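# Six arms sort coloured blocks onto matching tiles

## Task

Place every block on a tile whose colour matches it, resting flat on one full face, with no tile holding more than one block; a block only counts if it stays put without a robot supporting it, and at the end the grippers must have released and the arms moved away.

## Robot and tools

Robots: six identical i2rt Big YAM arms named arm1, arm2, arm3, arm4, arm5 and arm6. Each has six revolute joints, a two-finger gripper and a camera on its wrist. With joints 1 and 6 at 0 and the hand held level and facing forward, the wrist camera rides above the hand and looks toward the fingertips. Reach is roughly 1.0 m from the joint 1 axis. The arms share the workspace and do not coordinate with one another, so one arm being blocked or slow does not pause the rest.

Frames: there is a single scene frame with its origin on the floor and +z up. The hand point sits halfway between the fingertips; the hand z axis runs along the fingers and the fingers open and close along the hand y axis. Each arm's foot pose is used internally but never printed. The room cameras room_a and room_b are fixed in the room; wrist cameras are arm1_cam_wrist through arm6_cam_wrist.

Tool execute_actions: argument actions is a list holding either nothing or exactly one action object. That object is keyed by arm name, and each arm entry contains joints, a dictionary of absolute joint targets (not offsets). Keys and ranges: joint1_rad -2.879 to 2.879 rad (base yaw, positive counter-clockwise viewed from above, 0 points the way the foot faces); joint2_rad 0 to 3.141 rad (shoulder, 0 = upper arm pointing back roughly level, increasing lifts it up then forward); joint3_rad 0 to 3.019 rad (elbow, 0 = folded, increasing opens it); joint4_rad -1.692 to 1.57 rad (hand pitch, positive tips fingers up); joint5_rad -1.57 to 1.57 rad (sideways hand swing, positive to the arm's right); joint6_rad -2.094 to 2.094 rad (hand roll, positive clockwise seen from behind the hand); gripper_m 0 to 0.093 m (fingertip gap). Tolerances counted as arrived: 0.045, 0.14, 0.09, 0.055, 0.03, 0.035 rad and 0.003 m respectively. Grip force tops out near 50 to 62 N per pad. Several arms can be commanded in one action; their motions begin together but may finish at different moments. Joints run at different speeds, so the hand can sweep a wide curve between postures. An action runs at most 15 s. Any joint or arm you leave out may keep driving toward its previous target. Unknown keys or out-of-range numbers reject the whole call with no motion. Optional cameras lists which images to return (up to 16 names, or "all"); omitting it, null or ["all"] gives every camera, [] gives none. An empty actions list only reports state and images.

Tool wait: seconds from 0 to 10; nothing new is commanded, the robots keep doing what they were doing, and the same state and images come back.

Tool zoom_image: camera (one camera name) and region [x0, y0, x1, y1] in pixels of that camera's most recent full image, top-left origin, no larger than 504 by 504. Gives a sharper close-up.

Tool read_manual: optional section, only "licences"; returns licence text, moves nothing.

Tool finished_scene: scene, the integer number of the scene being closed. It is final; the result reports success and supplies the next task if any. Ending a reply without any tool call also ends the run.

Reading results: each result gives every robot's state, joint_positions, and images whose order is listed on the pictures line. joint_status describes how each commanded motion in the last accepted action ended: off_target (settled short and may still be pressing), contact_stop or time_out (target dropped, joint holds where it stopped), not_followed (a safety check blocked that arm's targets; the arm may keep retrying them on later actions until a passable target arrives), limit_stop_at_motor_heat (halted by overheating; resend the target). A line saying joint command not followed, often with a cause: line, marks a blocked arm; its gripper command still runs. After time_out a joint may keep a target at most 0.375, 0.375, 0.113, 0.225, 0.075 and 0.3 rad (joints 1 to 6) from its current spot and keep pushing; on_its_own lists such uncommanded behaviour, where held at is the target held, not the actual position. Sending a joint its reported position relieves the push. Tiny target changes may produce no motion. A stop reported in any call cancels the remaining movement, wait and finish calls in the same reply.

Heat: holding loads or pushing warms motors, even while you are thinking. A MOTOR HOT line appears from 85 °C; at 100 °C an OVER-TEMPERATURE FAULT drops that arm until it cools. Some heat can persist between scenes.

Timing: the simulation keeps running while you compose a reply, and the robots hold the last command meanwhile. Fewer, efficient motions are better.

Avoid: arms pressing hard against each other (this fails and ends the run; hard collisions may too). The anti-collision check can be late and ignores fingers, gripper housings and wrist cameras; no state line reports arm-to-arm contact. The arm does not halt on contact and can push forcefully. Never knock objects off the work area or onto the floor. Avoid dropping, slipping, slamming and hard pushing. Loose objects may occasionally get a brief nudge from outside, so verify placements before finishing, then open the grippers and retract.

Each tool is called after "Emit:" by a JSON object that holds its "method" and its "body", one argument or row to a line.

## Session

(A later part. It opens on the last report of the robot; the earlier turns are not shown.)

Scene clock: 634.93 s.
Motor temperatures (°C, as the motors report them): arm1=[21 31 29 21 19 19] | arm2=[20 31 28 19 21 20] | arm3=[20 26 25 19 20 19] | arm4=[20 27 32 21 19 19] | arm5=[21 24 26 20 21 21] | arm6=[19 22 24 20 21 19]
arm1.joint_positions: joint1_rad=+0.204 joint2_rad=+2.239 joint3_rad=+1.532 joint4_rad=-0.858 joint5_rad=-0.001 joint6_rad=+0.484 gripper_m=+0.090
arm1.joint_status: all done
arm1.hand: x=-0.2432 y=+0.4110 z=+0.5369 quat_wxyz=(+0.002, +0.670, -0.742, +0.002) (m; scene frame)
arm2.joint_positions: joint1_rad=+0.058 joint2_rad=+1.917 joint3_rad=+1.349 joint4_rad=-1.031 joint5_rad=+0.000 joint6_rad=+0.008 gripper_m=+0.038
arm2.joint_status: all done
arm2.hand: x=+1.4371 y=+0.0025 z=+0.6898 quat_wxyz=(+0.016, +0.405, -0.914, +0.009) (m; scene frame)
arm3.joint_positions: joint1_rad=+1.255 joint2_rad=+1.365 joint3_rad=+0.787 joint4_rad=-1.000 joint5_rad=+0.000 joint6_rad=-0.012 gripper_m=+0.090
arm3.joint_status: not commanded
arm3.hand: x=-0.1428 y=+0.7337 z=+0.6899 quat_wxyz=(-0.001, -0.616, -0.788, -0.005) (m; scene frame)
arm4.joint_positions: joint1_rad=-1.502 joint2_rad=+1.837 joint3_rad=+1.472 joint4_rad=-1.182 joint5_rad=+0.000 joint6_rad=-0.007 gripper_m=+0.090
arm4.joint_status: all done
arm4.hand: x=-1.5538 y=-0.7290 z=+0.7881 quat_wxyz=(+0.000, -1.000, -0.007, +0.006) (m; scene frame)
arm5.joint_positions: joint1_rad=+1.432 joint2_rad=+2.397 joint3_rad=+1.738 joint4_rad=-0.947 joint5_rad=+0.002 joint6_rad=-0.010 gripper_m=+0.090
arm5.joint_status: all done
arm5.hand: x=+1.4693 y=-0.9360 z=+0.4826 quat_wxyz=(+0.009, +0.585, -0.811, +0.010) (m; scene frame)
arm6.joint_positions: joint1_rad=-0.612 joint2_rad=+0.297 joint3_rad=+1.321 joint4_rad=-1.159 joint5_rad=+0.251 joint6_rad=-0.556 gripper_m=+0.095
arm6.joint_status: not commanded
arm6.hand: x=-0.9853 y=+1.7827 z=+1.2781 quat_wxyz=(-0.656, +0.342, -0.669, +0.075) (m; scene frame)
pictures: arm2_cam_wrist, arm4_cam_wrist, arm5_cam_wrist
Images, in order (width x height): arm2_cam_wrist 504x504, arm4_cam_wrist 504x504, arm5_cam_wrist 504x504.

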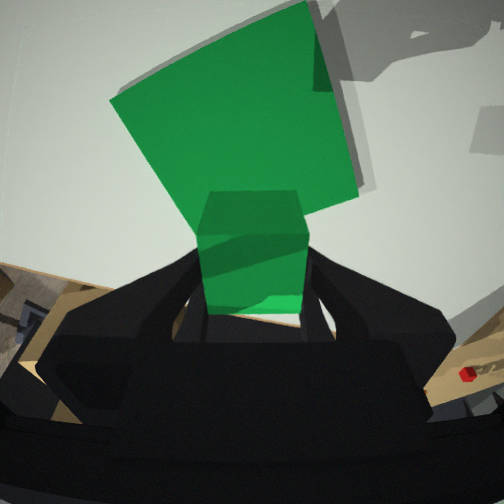

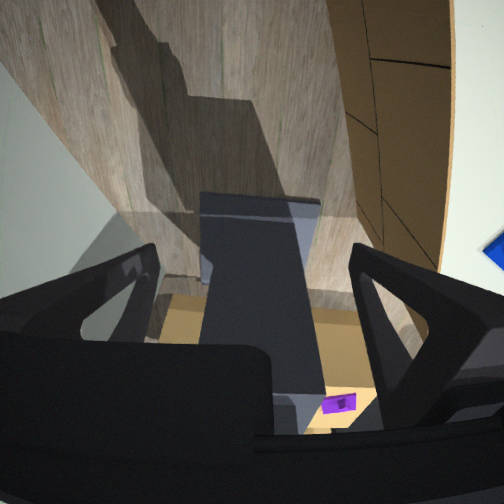

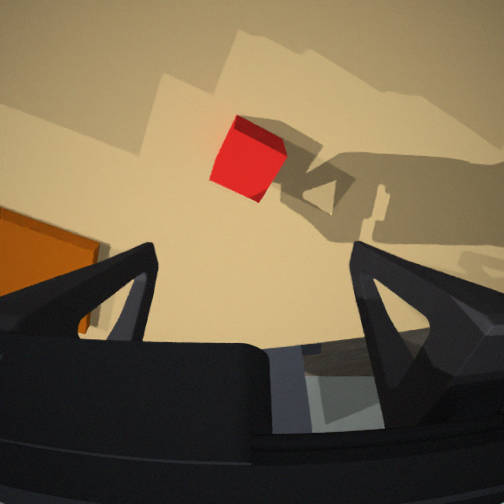

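Emit:
{"method": "execute_actions", "body": {
  "actions": [
    {"arm2":{"joints":{"joint2_rad":2.085,"joint4_rad":-0.78}},"arm5":{"joints":{"joint2_rad":2.525,"joint3_rad":1.845,"joint4_rad":-0.835,"joint6_rad":0.48}},"arm1":{"joints":{"joint1_rad":1.25}},"arm4":{"joints":{"joint1_rad":-1.95,"joint2_rad":1.72,"joint3_rad":1.4,"joint4_rad":-1.25}}}
  ],
  "cameras": ["arm2_cam_wrist","arm5_cam_wrist","arm4_cam_wrist"]
}}

Scene clock: 688.47 s.
Motor temperatures (°C, as the motors report them): arm1=[21 31 29 21 19 19] | arm2=[20 32 28 19 21 20] | arm3=[20 25 25 19 20 19] | arm4=[20 27 32 21 19 19] | arm5=[21 28 28 20 21 21] | arm6=[19 22 24 20 21 19]
arm1.joint_positions: joint1_rad=+1.253 joint2_rad=+2.239 joint3_rad=+1.532 joint4_rad=-0.858 joint5_rad=-0.001 joint6_rad=+0.485 gripper_m=+0.090
arm1.joint_status: all done
arm1.hand: x=-0.6146 y=-0.0637 z=+0.5413 quat_wxyz=(+0.006, +0.952, -0.307, +0.000) (m; scene frame)
arm2.joint_positions: joint1_rad=+0.058 joint2_rad=+2.107 joint3_rad=+1.349 joint4_rad=-0.796 joint5_rad=+0.000 joint6_rad=+0.008 gripper_m=+0.038
arm2.joint_status: all done
arm2.hand: x=+1.4540 y=+0.0208 z=+0.5896 quat_wxyz=(-0.004, +0.405, -0.914, +0.000) (m; scene frame)
arm3.joint_positions: joint1_rad=+1.255 joint2_rad=+1.365 joint3_rad=+0.787 joint4_rad=-1.000 joint5_rad=+0.000 joint6_rad=-0.012 gripper_m=+0.090
arm3.joint_status: not commanded
arm3.hand: x=-0.1428 y=+0.7337 z=+0.6899 quat_wxyz=(-0.001, -0.616, -0.788, -0.005) (m; scene frame)
arm4.joint_positions: joint1_rad=-1.962 joint2_rad=+1.705 joint3_rad=+1.407 joint4_rad=-1.235 joint5_rad=+0.000 joint6_rad=-0.006 gripper_m=+0.090
arm4.joint_status: all done
arm4.hand: x=-1.4668 y=-0.5001 z=+0.8323 quat_wxyz=(+0.005, -0.975, +0.222, +0.012) (m; scene frame)
arm5.joint_positions: joint1_rad=+1.432 joint2_rad=+2.553 joint3_rad=+1.819 joint4_rad=-0.849 joint5_rad=+0.002 joint6_rad=+0.468 gripper_m=+0.090
arm5.joint_status: all done
arm5.hand: x=+1.4749 y=-0.9205 z=+0.4078 quat_wxyz=(-0.001, +0.377, -0.926, +0.002) (m; scene frame)
arm6.joint_positions: joint1_rad=-0.612 joint2_rad=+0.297 joint3_rad=+1.321 joint4_rad=-1.159 joint5_rad=+0.251 joint6_rad=-0.556 gripper_m=+0.095
arm6.joint_status: not commanded
arm6.hand: x=-0.9853 y=+1.7827 z=+1.2781 quat_wxyz=(-0.656, +0.342, -0.669, +0.075) (m; scene frame)
pictures: arm2_cam_wrist, arm4_cam_wrist, arm5_cam_wrist
Images, in order (width x height): arm2_cam_wrist 504x504, arm4_cam_wrist 504x504, arm5_cam_wrist 504x504.

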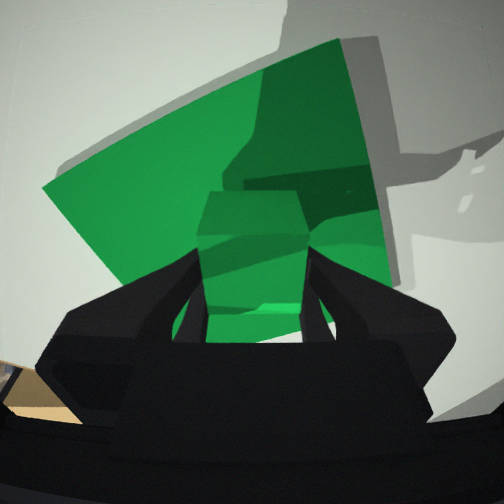

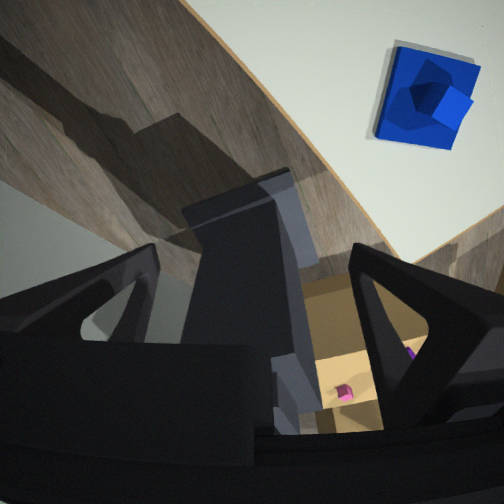

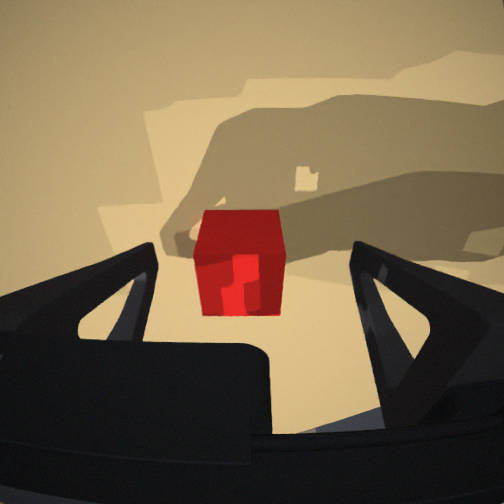

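Emit:
{"method": "zoom_image", "body": {
  "camera": "arm2_cam_wrist",
  "region": [180, 140, 300, 230]
}}

Emit:
{"method": "zoom_image", "body": {
  "camera": "arm4_cam_wrist",
  "region": [360, 30, 500, 160]
}}

Region (180, 140, 300, 230) of arm2_cam_wrist's 504x504 image, scaled by 4.200, with more detail than that image has; it fills the top 378 rows of this view, and the rest is white.

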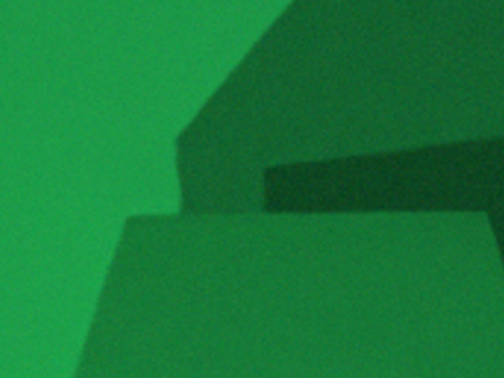

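Region (360, 30, 500, 160) of arm4_cam_wrist's 504x504 image, scaled by 3.600, with more detail than that image has; it fills the top 468 rows of this view, and the rest is white.

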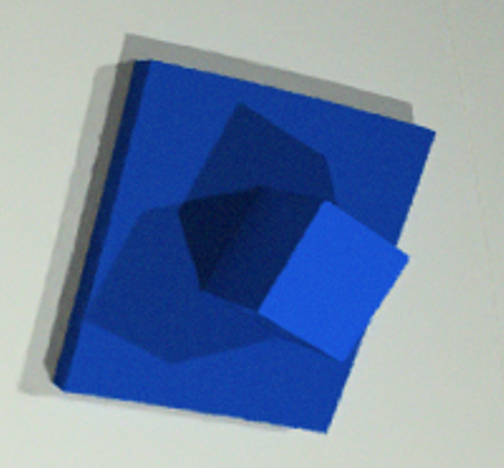

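Emit:
{"method": "execute_actions", "body": {
  "actions": [
    {"arm2":{"joints":{"joint2_rad":2.132}},"arm5":{"joints":{"gripper_m":0.021}}}
  ],
  "cameras": ["arm2_cam_wrist","arm5_cam_wrist"]
}}

Scene clock: 708.27 s.
Motor temperatures (°C, as the motors report them): arm1=[21 31 29 21 19 19] | arm2=[20 32 28 19 21 20] | arm3=[20 25 25 19 20 19] | arm4=[20 27 31 21 19 19] | arm5=[21 28 28 20 21 21] | arm6=[19 22 24 20 21 19]
arm1.joint_positions: joint1_rad=+1.253 joint2_rad=+2.239 joint3_rad=+1.532 joint4_rad=-0.858 joint5_rad=-0.001 joint6_rad=+0.485 gripper_m=+0.090
arm1.joint_status: not commanded
arm1.hand: x=-0.6146 y=-0.0637 z=+0.5413 quat_wxyz=(+0.006, +0.952, -0.307, +0.000) (m; scene frame)
arm2.joint_positions: joint1_rad=+0.058 joint2_rad=+2.117 joint3_rad=+1.349 joint4_rad=-0.796 joint5_rad=+0.000 joint6_rad=+0.008 gripper_m=+0.038
arm2.joint_status: all done
arm2.hand: x=+1.4526 y=+0.0192 z=+0.5848 quat_wxyz=(+0.000, +0.405, -0.914, +0.002) (m; scene frame)
arm3.joint_positions: joint1_rad=+1.255 joint2_rad=+1.365 joint3_rad=+0.787 joint4_rad=-1.000 joint5_rad=+0.000 joint6_rad=-0.012 gripper_m=+0.090
arm3.joint_status: not commanded
arm3.hand: x=-0.1428 y=+0.7337 z=+0.6899 quat_wxyz=(-0.001, -0.616, -0.788, -0.005) (m; scene frame)
arm4.joint_positions: joint1_rad=-1.962 joint2_rad=+1.705 joint3_rad=+1.407 joint4_rad=-1.235 joint5_rad=+0.000 joint6_rad=-0.006 gripper_m=+0.090
arm4.joint_status: not commanded
arm4.hand: x=-1.4668 y=-0.5001 z=+0.8323 quat_wxyz=(+0.005, -0.975, +0.222, +0.012) (m; scene frame)
arm5.joint_positions: joint1_rad=+1.432 joint2_rad=+2.553 joint3_rad=+1.819 joint4_rad=-0.849 joint5_rad=+0.001 joint6_rad=+0.469 gripper_m=+0.031
arm5.joint_status: gripper_m off_target (ended at +0.031, target +0.021)
arm5.hand: x=+1.4749 y=-0.9204 z=+0.4078 quat_wxyz=(-0.001, +0.377, -0.926, +0.002) (m; scene frame)
arm6.joint_positions: joint1_rad=-0.612 joint2_rad=+0.297 joint3_rad=+1.321 joint4_rad=-1.159 joint5_rad=+0.251 joint6_rad=-0.556 gripper_m=+0.095
arm6.joint_status: not commanded
arm6.hand: x=-0.9853 y=+1.7827 z=+1.2781 quat_wxyz=(-0.656, +0.342, -0.669, +0.075) (m; scene frame)
pictures: arm2_cam_wrist, arm5_cam_wrist
Images, in order (width x height): arm2_cam_wrist 504x504, arm5_cam_wrist 504x504.

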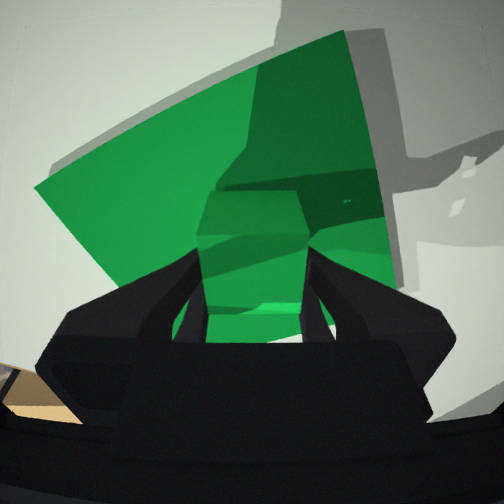

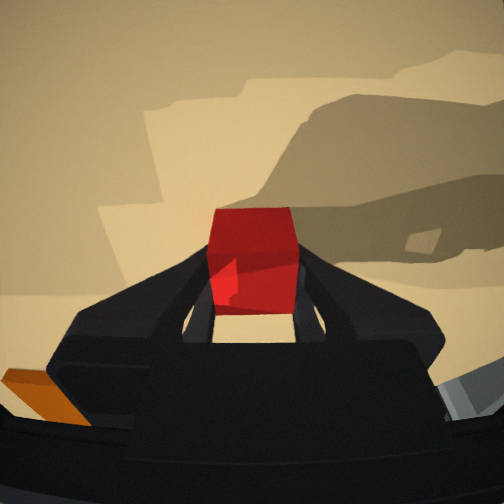

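Emit:
{"method": "execute_actions", "body": {
  "actions": [
    {"arm2":{"joints":{"joint2_rad":2.138,"gripper_m":0.09}}}
  ],
  "cameras": ["arm2_cam_wrist"]
}}

Scene clock: 711.80 s.
Motor temperatures (°C, as the motors report them): arm1=[21 31 29 21 19 19] | arm2=[20 32 28 19 21 20] | arm3=[20 25 25 19 20 19] | arm4=[20 27 31 21 19 19] | arm5=[21 28 28 20 21 21] | arm6=[19 22 24 20 21 19]
arm1.joint_positions: joint1_rad=+1.253 joint2_rad=+2.239 joint3_rad=+1.532 joint4_rad=-0.858 joint5_rad=-0.001 joint6_rad=+0.485 gripper_m=+0.090
arm1.joint_status: not commanded
arm1.hand: x=-0.6146 y=-0.0637 z=+0.5413 quat_wxyz=(+0.006, +0.952, -0.307, +0.000) (m; scene frame)
arm2.joint_positions: joint1_rad=+0.058 joint2_rad=+2.118 joint3_rad=+1.349 joint4_rad=-0.796 joint5_rad=+0.000 joint6_rad=+0.008 gripper_m=+0.090
arm2.joint_status: all done
arm2.hand: x=+1.4524 y=+0.0190 z=+0.5840 quat_wxyz=(+0.001, +0.405, -0.914, +0.002) (m; scene frame)
arm3.joint_positions: joint1_rad=+1.255 joint2_rad=+1.365 joint3_rad=+0.787 joint4_rad=-1.000 joint5_rad=+0.000 joint6_rad=-0.012 gripper_m=+0.090
arm3.joint_status: not commanded
arm3.hand: x=-0.1428 y=+0.7337 z=+0.6899 quat_wxyz=(-0.001, -0.616, -0.788, -0.005) (m; scene frame)
arm4.joint_positions: joint1_rad=-1.962 joint2_rad=+1.705 joint3_rad=+1.407 joint4_rad=-1.235 joint5_rad=+0.000 joint6_rad=-0.006 gripper_m=+0.090
arm4.joint_status: not commanded
arm4.hand: x=-1.4668 y=-0.5001 z=+0.8323 quat_wxyz=(+0.005, -0.975, +0.222, +0.012) (m; scene frame)
arm5.joint_positions: joint1_rad=+1.432 joint2_rad=+2.553 joint3_rad=+1.819 joint4_rad=-0.849 joint5_rad=+0.001 joint6_rad=+0.469 gripper_m=+0.031
arm5.joint_status: not commanded
arm5.hand: x=+1.4749 y=-0.9204 z=+0.4078 quat_wxyz=(-0.001, +0.377, -0.926, +0.002) (m; scene frame)
arm6.joint_positions: joint1_rad=-0.612 joint2_rad=+0.297 joint3_rad=+1.321 joint4_rad=-1.159 joint5_rad=+0.251 joint6_rad=-0.556 gripper_m=+0.095
arm6.joint_status: not commanded
arm6.hand: x=-0.9853 y=+1.7827 z=+1.2781 quat_wxyz=(-0.656, +0.342, -0.669, +0.075) (m; scene frame)
pictures: arm2_cam_wrist
Images, in order (width x height): arm2_cam_wrist 504x504.

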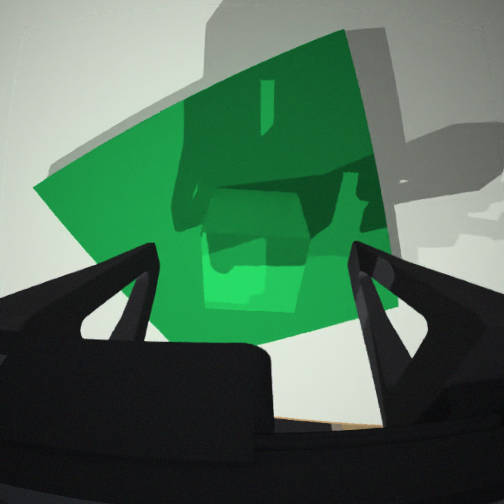

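Emit:
{"method": "execute_actions", "body": {
  "actions": [
    {"arm2":{"joints":{"joint2_rad":2.02,"joint4_rad":-0.89}},"arm5":{"joints":{"joint1_rad":1.15,"joint2_rad":2.22,"joint3_rad":1.75,"joint4_rad":-1.12,"joint6_rad":0.0}},"arm1":{"joints":{"joint1_rad":1.6}}}
  ],
  "cameras": ["arm2_cam_wrist"]
}}

Scene clock: 732.00 s.
Motor temperatures (°C, as the motors report them): arm1=[21 31 29 21 19 19] | arm2=[20 31 28 19 21 20] | arm3=[20 24 25 19 20 19] | arm4=[20 27 31 21 19 19] | arm5=[21 29 27 20 21 21] | arm6=[19 22 24 20 21 19]
arm1.joint_positions: joint1_rad=+1.592 joint2_rad=+2.239 joint3_rad=+1.532 joint4_rad=-0.858 joint5_rad=-0.001 joint6_rad=+0.485 gripper_m=+0.090
arm1.joint_status: all done
arm1.hand: x=-0.6085 y=-0.2665 z=+0.5436 quat_wxyz=(+0.007, +0.990, -0.142, -0.001) (m; scene frame)
arm2.joint_positions: joint1_rad=+0.058 joint2_rad=+2.036 joint3_rad=+1.349 joint4_rad=-0.876 joint5_rad=+0.000 joint6_rad=+0.008 gripper_m=+0.090
arm2.joint_status: all done
arm2.hand: x=+1.4504 y=+0.0170 z=+0.6275 quat_wxyz=(+0.000, +0.405, -0.914, +0.002) (m; scene frame)
arm3.joint_positions: joint1_rad=+1.255 joint2_rad=+1.365 joint3_rad=+0.787 joint4_rad=-1.000 joint5_rad=+0.000 joint6_rad=-0.012 gripper_m=+0.090
arm3.joint_status: not commanded
arm3.hand: x=-0.1428 y=+0.7337 z=+0.6899 quat_wxyz=(-0.001, -0.616, -0.788, -0.005) (m; scene frame)
arm4.joint_positions: joint1_rad=-1.962 joint2_rad=+1.705 joint3_rad=+1.407 joint4_rad=-1.235 joint5_rad=+0.000 joint6_rad=-0.006 gripper_m=+0.090
arm4.joint_status: not commanded
arm4.hand: x=-1.4668 y=-0.5001 z=+0.8323 quat_wxyz=(+0.005, -0.975, +0.222, +0.012) (m; scene frame)
arm5.joint_positions: joint1_rad=+1.155 joint2_rad=+2.238 joint3_rad=+1.739 joint4_rad=-1.106 joint5_rad=+0.002 joint6_rad=+0.013 gripper_m=+0.031
arm5.joint_status: all done
arm5.hand: x=+1.6247 y=-1.0192 z=+0.5827 quat_wxyz=(+0.010, +0.458, -0.889, +0.007) (m; scene frame)
arm6.joint_positions: joint1_rad=-0.612 joint2_rad=+0.297 joint3_rad=+1.321 joint4_rad=-1.159 joint5_rad=+0.251 joint6_rad=-0.556 gripper_m=+0.095
arm6.joint_status: not commanded
arm6.hand: x=-0.9853 y=+1.7827 z=+1.2781 quat_wxyz=(-0.656, +0.342, -0.669, +0.075) (m; scene frame)
pictures: arm2_cam_wrist
Images, in order (width x height): arm2_cam_wrist 504x504.

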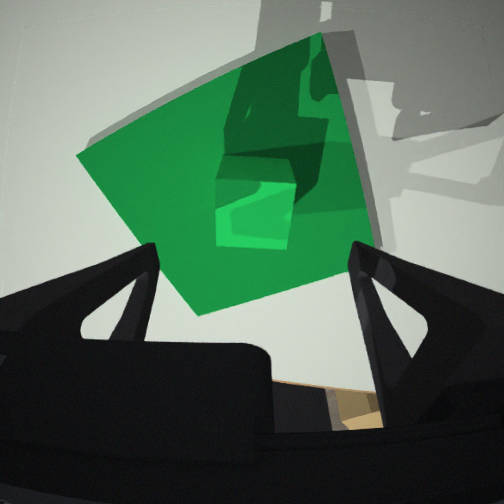

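Emit:
{"method": "execute_actions", "body": {
  "actions": [
    {"arm2":{"joints":{"joint1_rad":2.425,"joint2_rad":2.09,"joint3_rad":1.49,"joint4_rad":-0.96}},"arm5":{"joints":{"joint1_rad":-1.68,"joint2_rad":1.92,"joint3_rad":1.68,"joint4_rad":-1.335}},"arm1":{"joints":{"joint1_rad":2.23,"joint2_rad":2.4,"joint3_rad":1.745,"joint4_rad":-0.895}}}
  ],
  "cameras": ["arm1_cam_wrist","arm2_cam_wrist","arm5_cam_wrist"]
}}

Scene clock: 745.13 s.
Motor temperatures (°C, as the motors report them): arm1=[21 31 29 21 19 19] | arm2=[20 31 28 19 21 20] | arm3=[20 24 25 19 20 19] | arm4=[20 26 31 21 19 19] | arm5=[21 28 27 20 21 21] | arm6=[19 22 24 20 21 19]
arm1.joint_positions: joint1_rad=+2.223 joint2_rad=+2.398 joint3_rad=+1.722 joint4_rad=-0.889 joint5_rad=-0.002 joint6_rad=+0.485 gripper_m=+0.090
arm1.joint_status: all done
arm1.hand: x=-0.4542 y=-0.6246 z=+0.5085 quat_wxyz=(+0.008, +0.985, +0.172, -0.001) (m; scene frame)
arm2.joint_positions: joint1_rad=+2.436 joint2_rad=+2.080 joint3_rad=+1.467 joint4_rad=-0.946 joint5_rad=+0.000 joint6_rad=+0.008 gripper_m=+0.090
arm2.joint_status: all done
arm2.hand: x=+0.5045 y=-0.4368 z=+0.6474 quat_wxyz=(+0.005, +0.999, +0.035, -0.008) (m; scene frame)
arm3.joint_positions: joint1_rad=+1.255 joint2_rad=+1.365 joint3_rad=+0.787 joint4_rad=-1.000 joint5_rad=+0.000 joint6_rad=-0.012 gripper_m=+0.090
arm3.joint_status: not commanded
arm3.hand: x=-0.1428 y=+0.7337 z=+0.6899 quat_wxyz=(-0.001, -0.616, -0.788, -0.005) (m; scene frame)
arm4.joint_positions: joint1_rad=-1.962 joint2_rad=+1.705 joint3_rad=+1.407 joint4_rad=-1.235 joint5_rad=+0.000 joint6_rad=-0.006 gripper_m=+0.090
arm4.joint_status: not commanded
arm4.hand: x=-1.4668 y=-0.5001 z=+0.8323 quat_wxyz=(+0.005, -0.975, +0.222, +0.012) (m; scene frame)
arm5.joint_positions: joint1_rad=-1.684 joint2_rad=+1.951 joint3_rad=+1.667 joint4_rad=-1.321 joint5_rad=+0.000 joint6_rad=+0.010 gripper_m=+0.031
arm5.joint_status: all done
arm5.hand: x=+1.0854 y=-2.0998 z=+0.7176 quat_wxyz=(+0.011, -0.809, -0.588, -0.018) (m; scene frame)
arm6.joint_positions: joint1_rad=-0.612 joint2_rad=+0.297 joint3_rad=+1.321 joint4_rad=-1.159 joint5_rad=+0.251 joint6_rad=-0.556 gripper_m=+0.095
arm6.joint_status: not commanded
arm6.hand: x=-0.9853 y=+1.7827 z=+1.2781 quat_wxyz=(-0.656, +0.342, -0.669, +0.075) (m; scene frame)
pictures: arm1_cam_wrist, arm2_cam_wrist, arm5_cam_wrist
Images, in order (width x height): arm1_cam_wrist 504x504, arm2_cam_wrist 504x504, arm5_cam_wrist 504x504.

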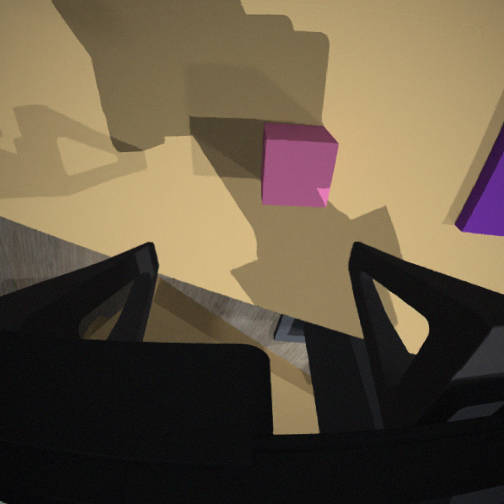

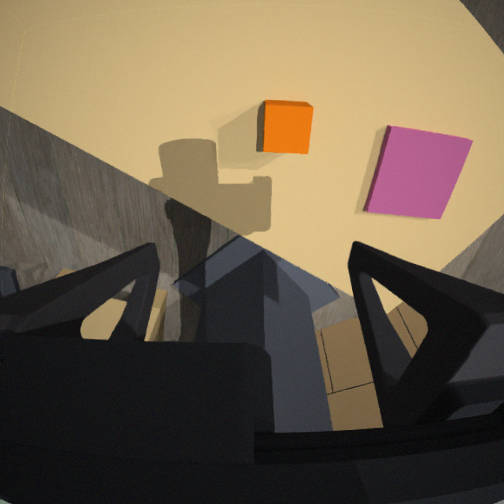

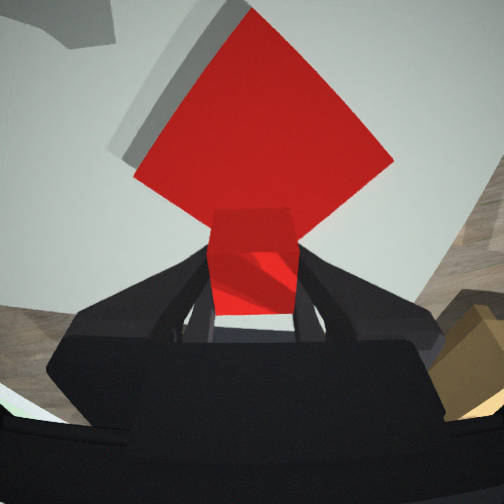

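Emit:
{"method": "zoom_image", "body": {
  "camera": "arm2_cam_wrist",
  "region": [230, 80, 340, 170]
}}

Emit:
{"method": "zoom_image", "body": {
  "camera": "arm1_cam_wrist",
  "region": [240, 110, 360, 220]
}}

Region (230, 80, 340, 170) of arm2_cam_wrist's 504x504 image, scaled by 4.582, with more detail than that image has; it fills the top 412 rows of this view, and the rest is white.

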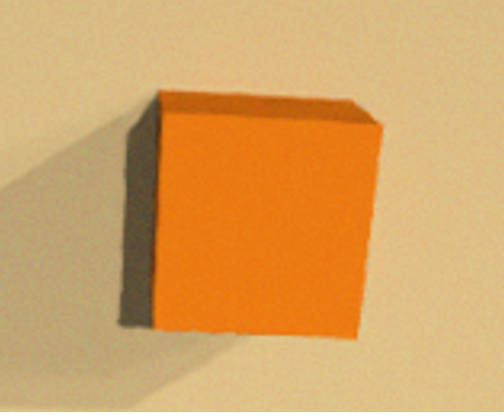

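Region (240, 110, 360, 220) of arm1_cam_wrist's 504x504 image, scaled by 4.200, with more detail than that image has; it fills the top 462 rows of this view, and the rest is white.

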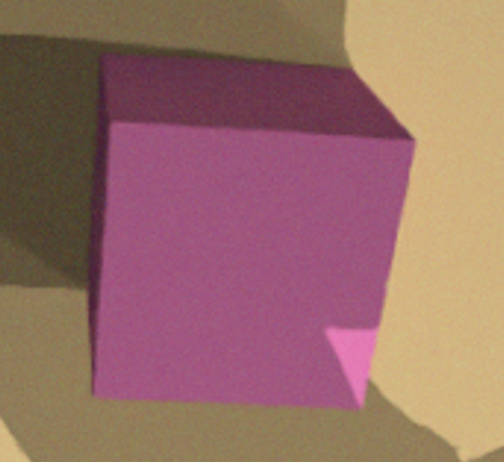

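Emit:
{"method": "execute_actions", "body": {
  "actions": [
    {"arm2":{"joints":{"joint1_rad":2.372,"joint2_rad":2.522,"joint3_rad":1.607,"joint4_rad":-0.606}},"arm5":{"joints":{"joint2_rad":2.01,"joint3_rad":1.578,"joint4_rad":-1.08}},"arm1":{"joints":{"joint1_rad":2.17,"joint2_rad":2.572,"joint3_rad":1.79,"joint4_rad":-0.76}}}
  ],
  "cameras": ["arm1_cam_wrist","arm2_cam_wrist","arm5_cam_wrist"]
}}

Scene clock: 783.87 s.
Motor temperatures (°C, as the motors report them): arm1=[21 32 30 21 19 19] | arm2=[20 31 29 19 21 20] | arm3=[20 24 25 19 20 19] | arm4=[20 26 31 21 19 19] | arm5=[21 28 28 20 21 21] | arm6=[19 22 24 20 21 19]
arm1.joint_positions: joint1_rad=+2.164 joint2_rad=+2.573 joint3_rad=+1.775 joint4_rad=-0.767 joint5_rad=-0.002 joint6_rad=+0.487 gripper_m=+0.090
arm1.joint_status: all done
arm1.hand: x=-0.4809 y=-0.5990 z=+0.4138 quat_wxyz=(+0.008, +0.990, +0.142, -0.001) (m; scene frame)
arm2.joint_positions: joint1_rad=+2.369 joint2_rad=+2.554 joint3_rad=+1.589 joint4_rad=-0.621 joint5_rad=+0.000 joint6_rad=+0.008 gripper_m=+0.090
arm2.joint_status: all done
arm2.hand: x=+0.4948 y=-0.4004 z=+0.4088 quat_wxyz=(+0.005, +1.000, +0.002, +0.006) (m; scene frame)
arm3.joint_positions: joint1_rad=+1.255 joint2_rad=+1.365 joint3_rad=+0.787 joint4_rad=-1.000 joint5_rad=+0.000 joint6_rad=-0.012 gripper_m=+0.090
arm3.joint_status: not commanded
arm3.hand: x=-0.1428 y=+0.7337 z=+0.6899 quat_wxyz=(-0.001, -0.616, -0.788, -0.005) (m; scene frame)
arm4.joint_positions: joint1_rad=-1.962 joint2_rad=+1.705 joint3_rad=+1.407 joint4_rad=-1.235 joint5_rad=+0.000 joint6_rad=-0.006 gripper_m=+0.090
arm4.joint_status: not commanded
arm4.hand: x=-1.4668 y=-0.5001 z=+0.8323 quat_wxyz=(+0.005, -0.975, +0.222, +0.012) (m; scene frame)
arm5.joint_positions: joint1_rad=-1.684 joint2_rad=+2.038 joint3_rad=+1.572 joint4_rad=-1.097 joint5_rad=+0.000 joint6_rad=+0.010 gripper_m=+0.031
arm5.joint_status: all done
arm5.hand: x=+1.0822 y=-2.1109 z=+0.6340 quat_wxyz=(-0.001, -0.809, -0.588, -0.002) (m; scene frame)
arm6.joint_positions: joint1_rad=-0.612 joint2_rad=+0.297 joint3_rad=+1.321 joint4_rad=-1.159 joint5_rad=+0.251 joint6_rad=-0.556 gripper_m=+0.095
arm6.joint_status: not commanded
arm6.hand: x=-0.9853 y=+1.7827 z=+1.2781 quat_wxyz=(-0.656, +0.342, -0.669, +0.075) (m; scene frame)
pictures: arm1_cam_wrist, arm2_cam_wrist, arm5_cam_wrist
Images, in order (width x height): arm1_cam_wrist 504x504, arm2_cam_wrist 504x504, arm5_cam_wrist 504x504.

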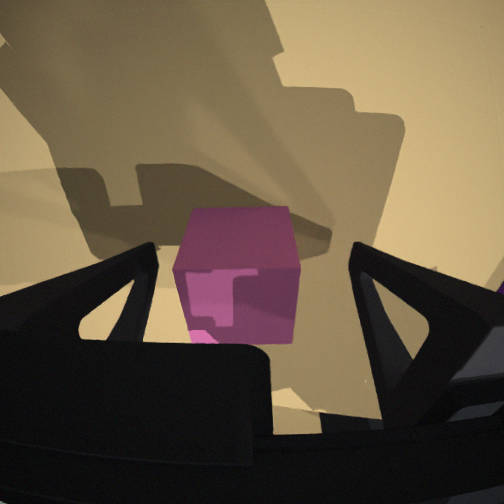

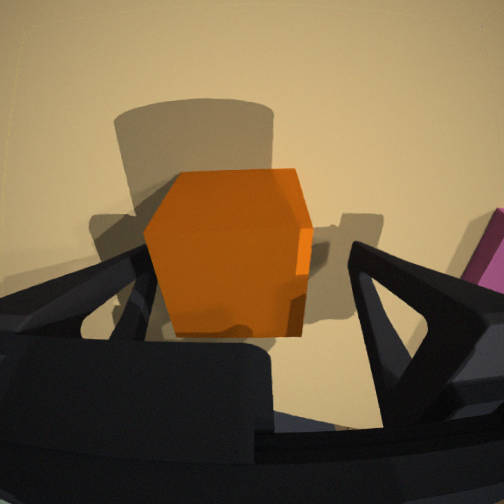

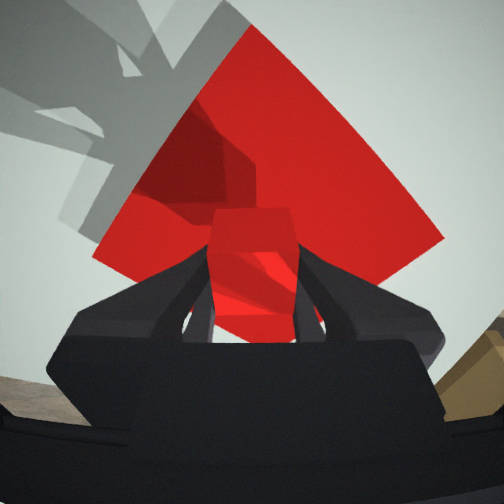

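Emit:
{"method": "zoom_image", "body": {
  "camera": "arm5_cam_wrist",
  "region": [170, 90, 320, 260]
}}

Region (170, 90, 320, 260) of arm5_cam_wrist's 504x504 image, scaled by 2.965, with more detail than that image has; it fills the left 445 columns of this view, and the rest is white.

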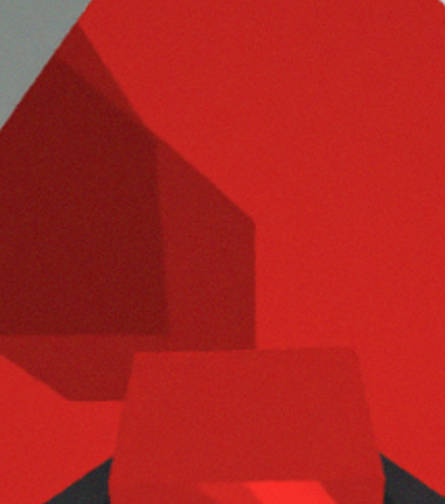

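Emit:
{"method": "execute_actions", "body": {
  "actions": [
    {"arm2":{"joints":{"joint4_rad":-0.585,"gripper_m":0.037}},"arm5":{"joints":{"joint2_rad":2.035}},"arm1":{"joints":{"gripper_m":0.031}}}
  ],
  "cameras": ["arm1_cam_wrist","arm2_cam_wrist","arm5_cam_wrist"]
}}

Scene clock: 807.40 s.
Motor temperatures (°C, as the motors report them): arm1=[21 33 29 21 19 19] | arm2=[20 33 28 19 21 20] | arm3=[20 24 25 19 20 19] | arm4=[20 26 31 21 19 19] | arm5=[21 28 27 20 21 21] | arm6=[19 22 24 20 21 19]
arm1.joint_positions: joint1_rad=+2.164 joint2_rad=+2.573 joint3_rad=+1.775 joint4_rad=-0.767 joint5_rad=-0.002 joint6_rad=+0.487 gripper_m=+0.041
arm1.joint_status: gripper_m off_target (ended at +0.041, target +0.031)
arm1.hand: x=-0.4810 y=-0.5989 z=+0.4138 quat_wxyz=(+0.008, +0.990, +0.142, -0.001) (m; scene frame)
arm2.joint_positions: joint1_rad=+2.369 joint2_rad=+2.554 joint3_rad=+1.589 joint4_rad=-0.602 joint5_rad=-0.002 joint6_rad=+0.007 gripper_m=+0.048
arm2.joint_status: gripper_m off_target (ended at +0.048, target +0.037); the others done
arm2.hand: x=+0.4901 y=-0.4007 z=+0.4088 quat_wxyz=(+0.006, +1.000, +0.002, -0.004) (m; scene frame)
arm3.joint_positions: joint1_rad=+1.255 joint2_rad=+1.365 joint3_rad=+0.787 joint4_rad=-1.000 joint5_rad=+0.000 joint6_rad=-0.012 gripper_m=+0.090
arm3.joint_status: not commanded
arm3.hand: x=-0.1428 y=+0.7337 z=+0.6899 quat_wxyz=(-0.001, -0.616, -0.788, -0.005) (m; scene frame)
arm4.joint_positions: joint1_rad=-1.962 joint2_rad=+1.705 joint3_rad=+1.407 joint4_rad=-1.235 joint5_rad=+0.000 joint6_rad=-0.006 gripper_m=+0.090
arm4.joint_status: not commanded
arm4.hand: x=-1.4668 y=-0.5001 z=+0.8323 quat_wxyz=(+0.005, -0.975, +0.222, +0.012) (m; scene frame)
arm5.joint_positions: joint1_rad=-1.684 joint2_rad=+2.038 joint3_rad=+1.572 joint4_rad=-1.097 joint5_rad=+0.000 joint6_rad=+0.010 gripper_m=+0.031
arm5.joint_status: all done
arm5.hand: x=+1.0822 y=-2.1109 z=+0.6340 quat_wxyz=(-0.001, -0.809, -0.588, -0.002) (m; scene frame)
arm6.joint_positions: joint1_rad=-0.612 joint2_rad=+0.297 joint3_rad=+1.321 joint4_rad=-1.159 joint5_rad=+0.251 joint6_rad=-0.556 gripper_m=+0.095
arm6.joint_status: not commanded
arm6.hand: x=-0.9853 y=+1.7827 z=+1.2781 quat_wxyz=(-0.656, +0.342, -0.669, +0.075) (m; scene frame)
pictures: arm1_cam_wrist, arm2_cam_wrist, arm5_cam_wrist
Images, in order (width x height): arm1_cam_wrist 504x504, arm2_cam_wrist 504x504, arm5_cam_wrist 504x504.

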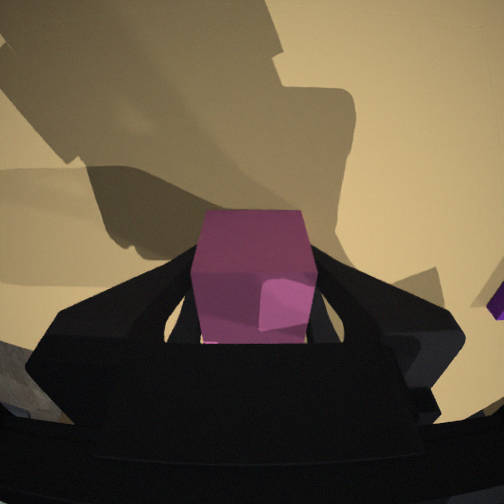

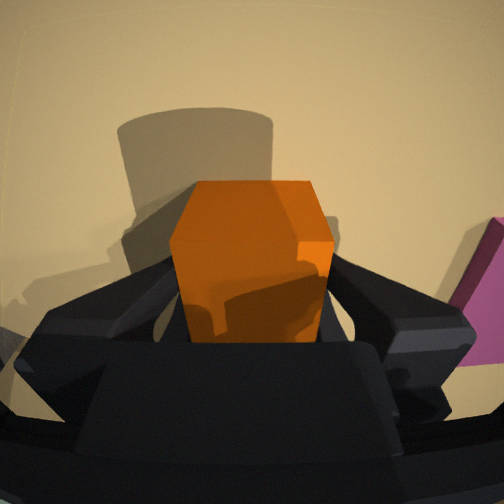

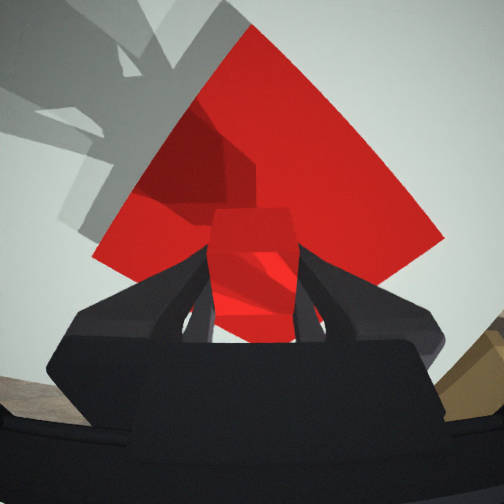

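Emit:
{"method": "execute_actions", "body": {
  "actions": [
    {"arm2":{"joints":{"joint1_rad":-2.088,"joint2_rad":2.04,"joint3_rad":1.47,"joint4_rad":-0.99,"joint6_rad":-0.53}},"arm5":{"joints":{"joint2_rad":2.062}},"arm1":{"joints":{"joint1_rad":-1.885,"joint2_rad":2.14,"joint3_rad":1.385,"joint4_rad":-0.81,"joint6_rad":-0.145}}}
  ],
  "cameras": ["arm1_cam_wrist","arm2_cam_wrist","arm5_cam_wrist"]
}}

Scene clock: 837.23 s.
Motor temperatures (°C, as the motors report them): arm1=[21 33 29 21 19 19] | arm2=[20 33 27 19 21 20] | arm3=[20 23 25 19 20 19] | arm4=[20 26 31 21 19 19] | arm5=[21 28 27 20 21 21] | arm6=[19 22 24 20 21 19]
arm1.joint_positions: joint1_rad=-1.893 joint2_rad=+2.131 joint3_rad=+1.391 joint4_rad=-0.802 joint5_rad=+0.000 joint6_rad=-0.138 gripper_m=+0.041
arm1.joint_status: all done
arm1.hand: x=+0.5449 y=-0.2290 z=+0.5663 quat_wxyz=(-0.016, -0.003, -1.000, +0.008) (m; scene frame)
arm2.joint_positions: joint1_rad=-2.098 joint2_rad=+2.038 joint3_rad=+1.471 joint4_rad=-0.976 joint5_rad=+0.001 joint6_rad=-0.520 gripper_m=+0.048
arm2.joint_status: all done
arm2.hand: x=+1.2305 y=-0.9553 z=+0.6739 quat_wxyz=(-0.008, -0.387, -0.922, +0.016) (m; scene frame)
arm3.joint_positions: joint1_rad=+1.255 joint2_rad=+1.365 joint3_rad=+0.787 joint4_rad=-1.000 joint5_rad=+0.000 joint6_rad=-0.012 gripper_m=+0.090
arm3.joint_status: not commanded
arm3.hand: x=-0.1428 y=+0.7337 z=+0.6899 quat_wxyz=(-0.001, -0.616, -0.788, -0.005) (m; scene frame)
arm4.joint_positions: joint1_rad=-1.962 joint2_rad=+1.705 joint3_rad=+1.407 joint4_rad=-1.235 joint5_rad=+0.000 joint6_rad=-0.006 gripper_m=+0.090
arm4.joint_status: not commanded
arm4.hand: x=-1.4668 y=-0.5001 z=+0.8323 quat_wxyz=(+0.005, -0.975, +0.222, +0.012) (m; scene frame)
arm5.joint_positions: joint1_rad=-1.684 joint2_rad=+2.066 joint3_rad=+1.572 joint4_rad=-1.094 joint5_rad=+0.000 joint6_rad=+0.010 gripper_m=+0.031
arm5.joint_status: all done
arm5.hand: x=+1.0831 y=-2.1081 z=+0.6178 quat_wxyz=(+0.007, -0.809, -0.588, -0.012) (m; scene frame)
arm6.joint_positions: joint1_rad=-0.612 joint2_rad=+0.297 joint3_rad=+1.321 joint4_rad=-1.159 joint5_rad=+0.251 joint6_rad=-0.556 gripper_m=+0.095
arm6.joint_status: not commanded
arm6.hand: x=-0.9853 y=+1.7827 z=+1.2781 quat_wxyz=(-0.656, +0.342, -0.669, +0.075) (m; scene frame)
pictures: arm1_cam_wrist, arm2_cam_wrist, arm5_cam_wrist
Images, in order (width x height): arm1_cam_wrist 504x504, arm2_cam_wrist 504x504, arm5_cam_wrist 504x504.

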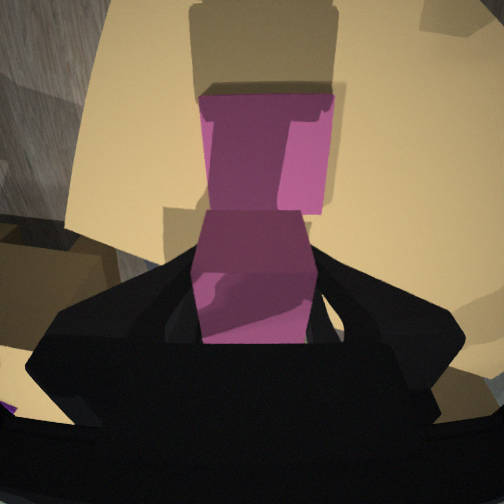

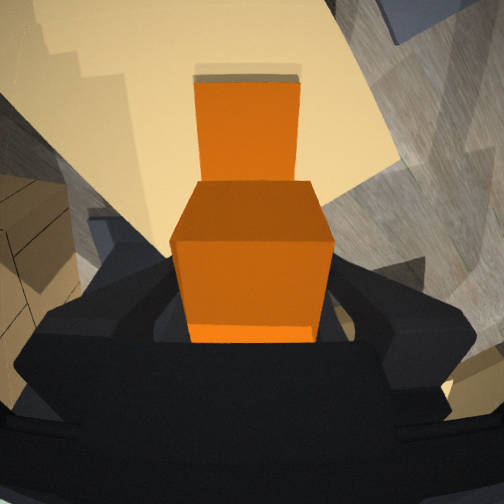

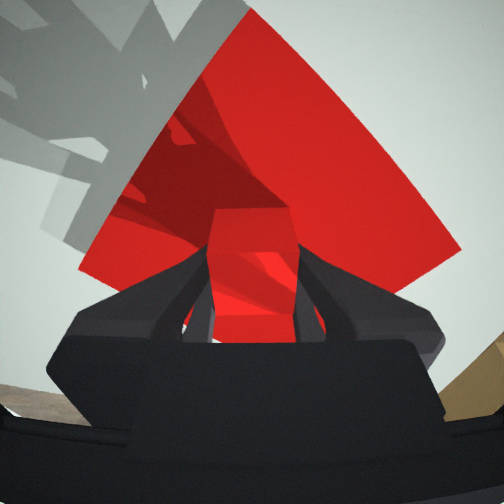

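Emit:
{"method": "execute_actions", "body": {
  "actions": [
    {"arm2":{"joints":{"joint2_rad":2.462,"joint3_rad":1.525,"joint4_rad":-0.57}},"arm5":{"joints":{"gripper_m":0.09}},"arm1":{"joints":{"joint1_rad":-1.91,"joint2_rad":2.41,"joint3_rad":1.492,"joint4_rad":-0.623}}}
  ],
  "cameras": ["arm1_cam_wrist","arm2_cam_wrist","arm5_cam_wrist"]
}}

Scene clock: 859.23 s.
Motor temperatures (°C, as the motors report them): arm1=[21 32 29 21 19 19] | arm2=[20 32 28 19 21 20] | arm3=[20 23 25 19 20 19] | arm4=[20 26 31 21 19 19] | arm5=[21 28 27 20 21 21] | arm6=[19 22 24 20 21 19]
arm1.joint_positions: joint1_rad=-1.902 joint2_rad=+2.416 joint3_rad=+1.481 joint4_rad=-0.630 joint5_rad=+0.000 joint6_rad=-0.138 gripper_m=+0.041
arm1.joint_status: all done
arm1.hand: x=+0.5531 y=-0.2366 z=+0.4322 quat_wxyz=(-0.004, -0.007, -1.000, +0.006) (m; scene frame)
arm2.joint_positions: joint1_rad=-2.098 joint2_rad=+2.497 joint3_rad=+1.501 joint4_rad=-0.585 joint5_rad=+0.001 joint6_rad=-0.521 gripper_m=+0.048
arm2.joint_status: all done
arm2.hand: x=+1.2270 y=-0.9466 z=+0.4243 quat_wxyz=(+0.003, -0.387, -0.922, +0.002) (m; scene frame)
arm3.joint_positions: joint1_rad=+1.255 joint2_rad=+1.365 joint3_rad=+0.787 joint4_rad=-1.000 joint5_rad=+0.000 joint6_rad=-0.012 gripper_m=+0.090
arm3.joint_status: not commanded
arm3.hand: x=-0.1428 y=+0.7337 z=+0.6899 quat_wxyz=(-0.001, -0.616, -0.788, -0.005) (m; scene frame)
arm4.joint_positions: joint1_rad=-1.962 joint2_rad=+1.705 joint3_rad=+1.407 joint4_rad=-1.235 joint5_rad=+0.000 joint6_rad=-0.006 gripper_m=+0.090
arm4.joint_status: not commanded
arm4.hand: x=-1.4668 y=-0.5001 z=+0.8323 quat_wxyz=(+0.005, -0.975, +0.222, +0.012) (m; scene frame)
arm5.joint_positions: joint1_rad=-1.684 joint2_rad=+2.066 joint3_rad=+1.572 joint4_rad=-1.094 joint5_rad=+0.000 joint6_rad=+0.010 gripper_m=+0.090
arm5.joint_status: all done
arm5.hand: x=+1.0831 y=-2.1081 z=+0.6178 quat_wxyz=(+0.007, -0.809, -0.588, -0.012) (m; scene frame)
arm6.joint_positions: joint1_rad=-0.612 joint2_rad=+0.297 joint3_rad=+1.321 joint4_rad=-1.159 joint5_rad=+0.251 joint6_rad=-0.556 gripper_m=+0.095
arm6.joint_status: not commanded
arm6.hand: x=-0.9853 y=+1.7827 z=+1.2781 quat_wxyz=(-0.656, +0.342, -0.669, +0.075) (m; scene frame)
pictures: arm1_cam_wrist, arm2_cam_wrist, arm5_cam_wrist
Images, in order (width x height): arm1_cam_wrist 504x504, arm2_cam_wrist 504x504, arm5_cam_wrist 504x504.

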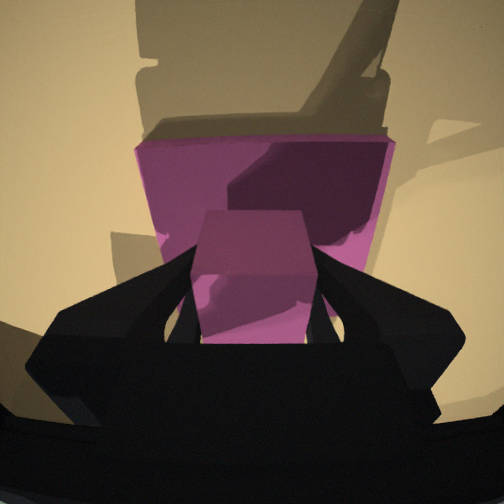

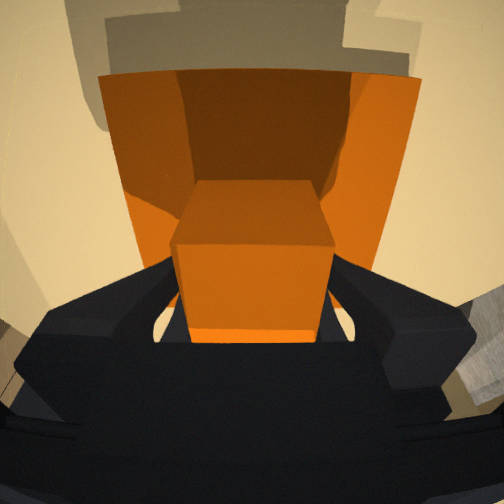

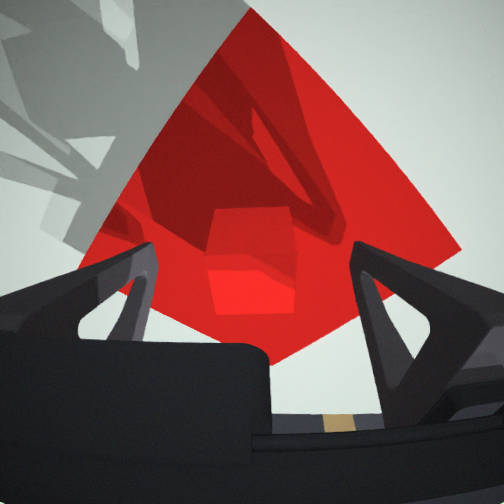

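Emit:
{"method": "zoom_image", "body": {
  "camera": "arm1_cam_wrist",
  "region": [180, 130, 300, 290]
}}

Emit:
{"method": "zoom_image", "body": {
  "camera": "arm2_cam_wrist",
  "region": [160, 130, 360, 260]
}}

Region (180, 130, 300, 290) of arm1_cam_wrist's 504x504 image, scaled by 3.150, with more detail than that image has; it fills the left 378 columns of this view, and the rest is white.

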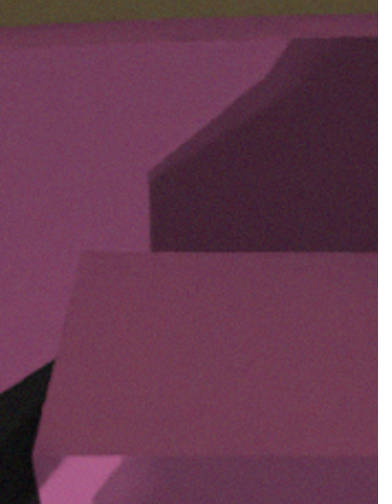

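Region (160, 130, 360, 260) of arm2_cam_wrist's 504x504 image, scaled by 2.520, with more detail than that image has; it fills the top 328 rows of this view, and the rest is white.

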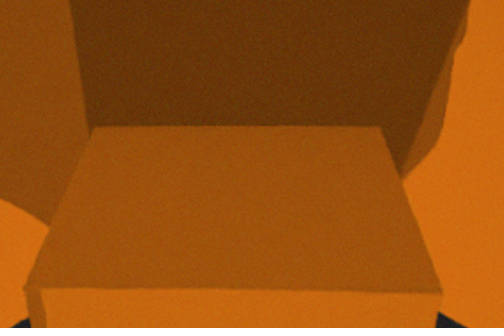

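Emit:
{"method": "execute_actions", "body": {
  "actions": [
    {"arm2":{"joints":{"gripper_m":0.09}},"arm1":{"joints":{"joint2_rad":2.44}}}
  ],
  "cameras": ["arm1_cam_wrist","arm2_cam_wrist"]
}}

Scene clock: 869.40 s.
Motor temperatures (°C, as the motors report them): arm1=[21 32 29 21 19 19] | arm2=[20 33 27 19 21 20] | arm3=[20 23 25 19 20 19] | arm4=[20 26 31 21 19 19] | arm5=[21 28 27 20 21 21] | arm6=[19 22 24 20 21 19]
arm1.joint_positions: joint1_rad=-1.902 joint2_rad=+2.419 joint3_rad=+1.481 joint4_rad=-0.630 joint5_rad=+0.000 joint6_rad=-0.138 gripper_m=+0.041
arm1.joint_status: all done
arm1.hand: x=+0.5521 y=-0.2365 z=+0.4305 quat_wxyz=(-0.003, -0.007, -1.000, +0.006) (m; scene frame)
arm2.joint_positions: joint1_rad=-2.098 joint2_rad=+2.497 joint3_rad=+1.501 joint4_rad=-0.585 joint5_rad=+0.001 joint6_rad=-0.521 gripper_m=+0.090
arm2.joint_status: all done
arm2.hand: x=+1.2270 y=-0.9466 z=+0.4243 quat_wxyz=(+0.003, -0.387, -0.922, +0.002) (m; scene frame)
arm3.joint_positions: joint1_rad=+1.255 joint2_rad=+1.365 joint3_rad=+0.787 joint4_rad=-1.000 joint5_rad=+0.000 joint6_rad=-0.012 gripper_m=+0.090
arm3.joint_status: not commanded
arm3.hand: x=-0.1428 y=+0.7337 z=+0.6899 quat_wxyz=(-0.001, -0.616, -0.788, -0.005) (m; scene frame)
arm4.joint_positions: joint1_rad=-1.962 joint2_rad=+1.705 joint3_rad=+1.407 joint4_rad=-1.235 joint5_rad=+0.000 joint6_rad=-0.006 gripper_m=+0.090
arm4.joint_status: not commanded
arm4.hand: x=-1.4668 y=-0.5001 z=+0.8323 quat_wxyz=(+0.005, -0.975, +0.222, +0.012) (m; scene frame)
arm5.joint_positions: joint1_rad=-1.684 joint2_rad=+2.066 joint3_rad=+1.572 joint4_rad=-1.094 joint5_rad=+0.000 joint6_rad=+0.010 gripper_m=+0.090
arm5.joint_status: not commanded
arm5.hand: x=+1.0831 y=-2.1081 z=+0.6178 quat_wxyz=(+0.007, -0.809, -0.588, -0.012) (m; scene frame)
arm6.joint_positions: joint1_rad=-0.612 joint2_rad=+0.297 joint3_rad=+1.321 joint4_rad=-1.159 joint5_rad=+0.251 joint6_rad=-0.556 gripper_m=+0.095
arm6.joint_status: not commanded
arm6.hand: x=-0.9853 y=+1.7827 z=+1.2781 quat_wxyz=(-0.656, +0.342, -0.669, +0.075) (m; scene frame)
pictures: arm1_cam_wrist, arm2_cam_wrist
Images, in order (width x height): arm1_cam_wrist 504x504, arm2_cam_wrist 504x504.

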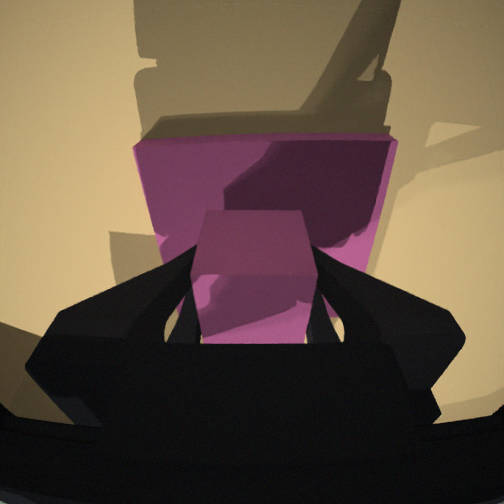

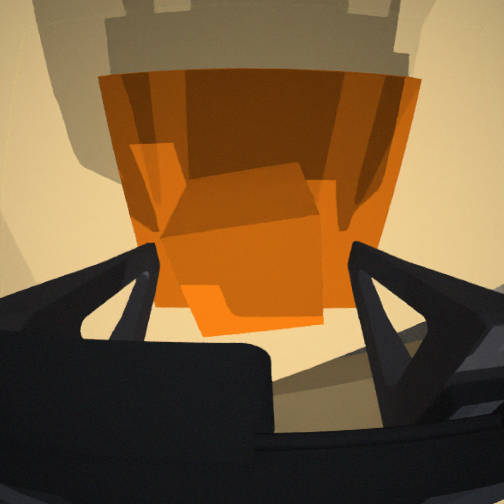

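Emit:
{"method": "execute_actions", "body": {
  "actions": [
    {"arm1":{"joints":{"joint2_rad":2.453}}}
  ],
  "cameras": ["arm1_cam_wrist"]
}}

Scene clock: 873.80 s.
Motor temperatures (°C, as the motors report them): arm1=[21 32 29 21 19 19] | arm2=[20 33 27 19 21 20] | arm3=[20 23 25 19 20 19] | arm4=[20 26 31 21 19 19] | arm5=[21 28 27 20 21 21] | arm6=[19 22 24 20 21 19]
arm1.joint_positions: joint1_rad=-1.902 joint2_rad=+2.434 joint3_rad=+1.481 joint4_rad=-0.629 joint5_rad=+0.000 joint6_rad=-0.138 gripper_m=+0.041
arm1.joint_status: all done
arm1.hand: x=+0.5473 y=-0.2358 z=+0.4226 quat_wxyz=(+0.004, -0.007, -1.000, +0.005) (m; scene frame)
arm2.joint_positions: joint1_rad=-2.098 joint2_rad=+2.497 joint3_rad=+1.501 joint4_rad=-0.585 joint5_rad=+0.001 joint6_rad=-0.521 gripper_m=+0.090
arm2.joint_status: not commanded
arm2.hand: x=+1.2270 y=-0.9466 z=+0.4243 quat_wxyz=(+0.003, -0.387, -0.922, +0.002) (m; scene frame)
arm3.joint_positions: joint1_rad=+1.255 joint2_rad=+1.365 joint3_rad=+0.787 joint4_rad=-1.000 joint5_rad=+0.000 joint6_rad=-0.012 gripper_m=+0.090
arm3.joint_status: not commanded
arm3.hand: x=-0.1428 y=+0.7337 z=+0.6899 quat_wxyz=(-0.001, -0.616, -0.788, -0.005) (m; scene frame)
arm4.joint_positions: joint1_rad=-1.962 joint2_rad=+1.705 joint3_rad=+1.407 joint4_rad=-1.235 joint5_rad=+0.000 joint6_rad=-0.006 gripper_m=+0.090
arm4.joint_status: not commanded
arm4.hand: x=-1.4668 y=-0.5001 z=+0.8323 quat_wxyz=(+0.005, -0.975, +0.222, +0.012) (m; scene frame)
arm5.joint_positions: joint1_rad=-1.684 joint2_rad=+2.066 joint3_rad=+1.572 joint4_rad=-1.094 joint5_rad=+0.000 joint6_rad=+0.010 gripper_m=+0.090
arm5.joint_status: not commanded
arm5.hand: x=+1.0831 y=-2.1081 z=+0.6178 quat_wxyz=(+0.007, -0.809, -0.588, -0.012) (m; scene frame)
arm6.joint_positions: joint1_rad=-0.612 joint2_rad=+0.297 joint3_rad=+1.321 joint4_rad=-1.159 joint5_rad=+0.251 joint6_rad=-0.556 gripper_m=+0.095
arm6.joint_status: not commanded
arm6.hand: x=-0.9853 y=+1.7827 z=+1.2781 quat_wxyz=(-0.656, +0.342, -0.669, +0.075) (m; scene frame)
pictures: arm1_cam_wrist
Images, in order (width x height): arm1_cam_wrist 504x504.

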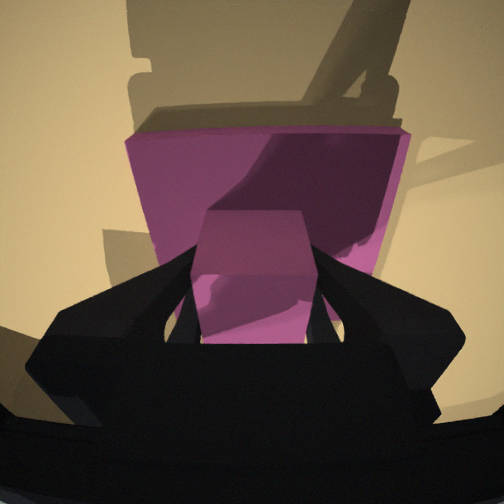

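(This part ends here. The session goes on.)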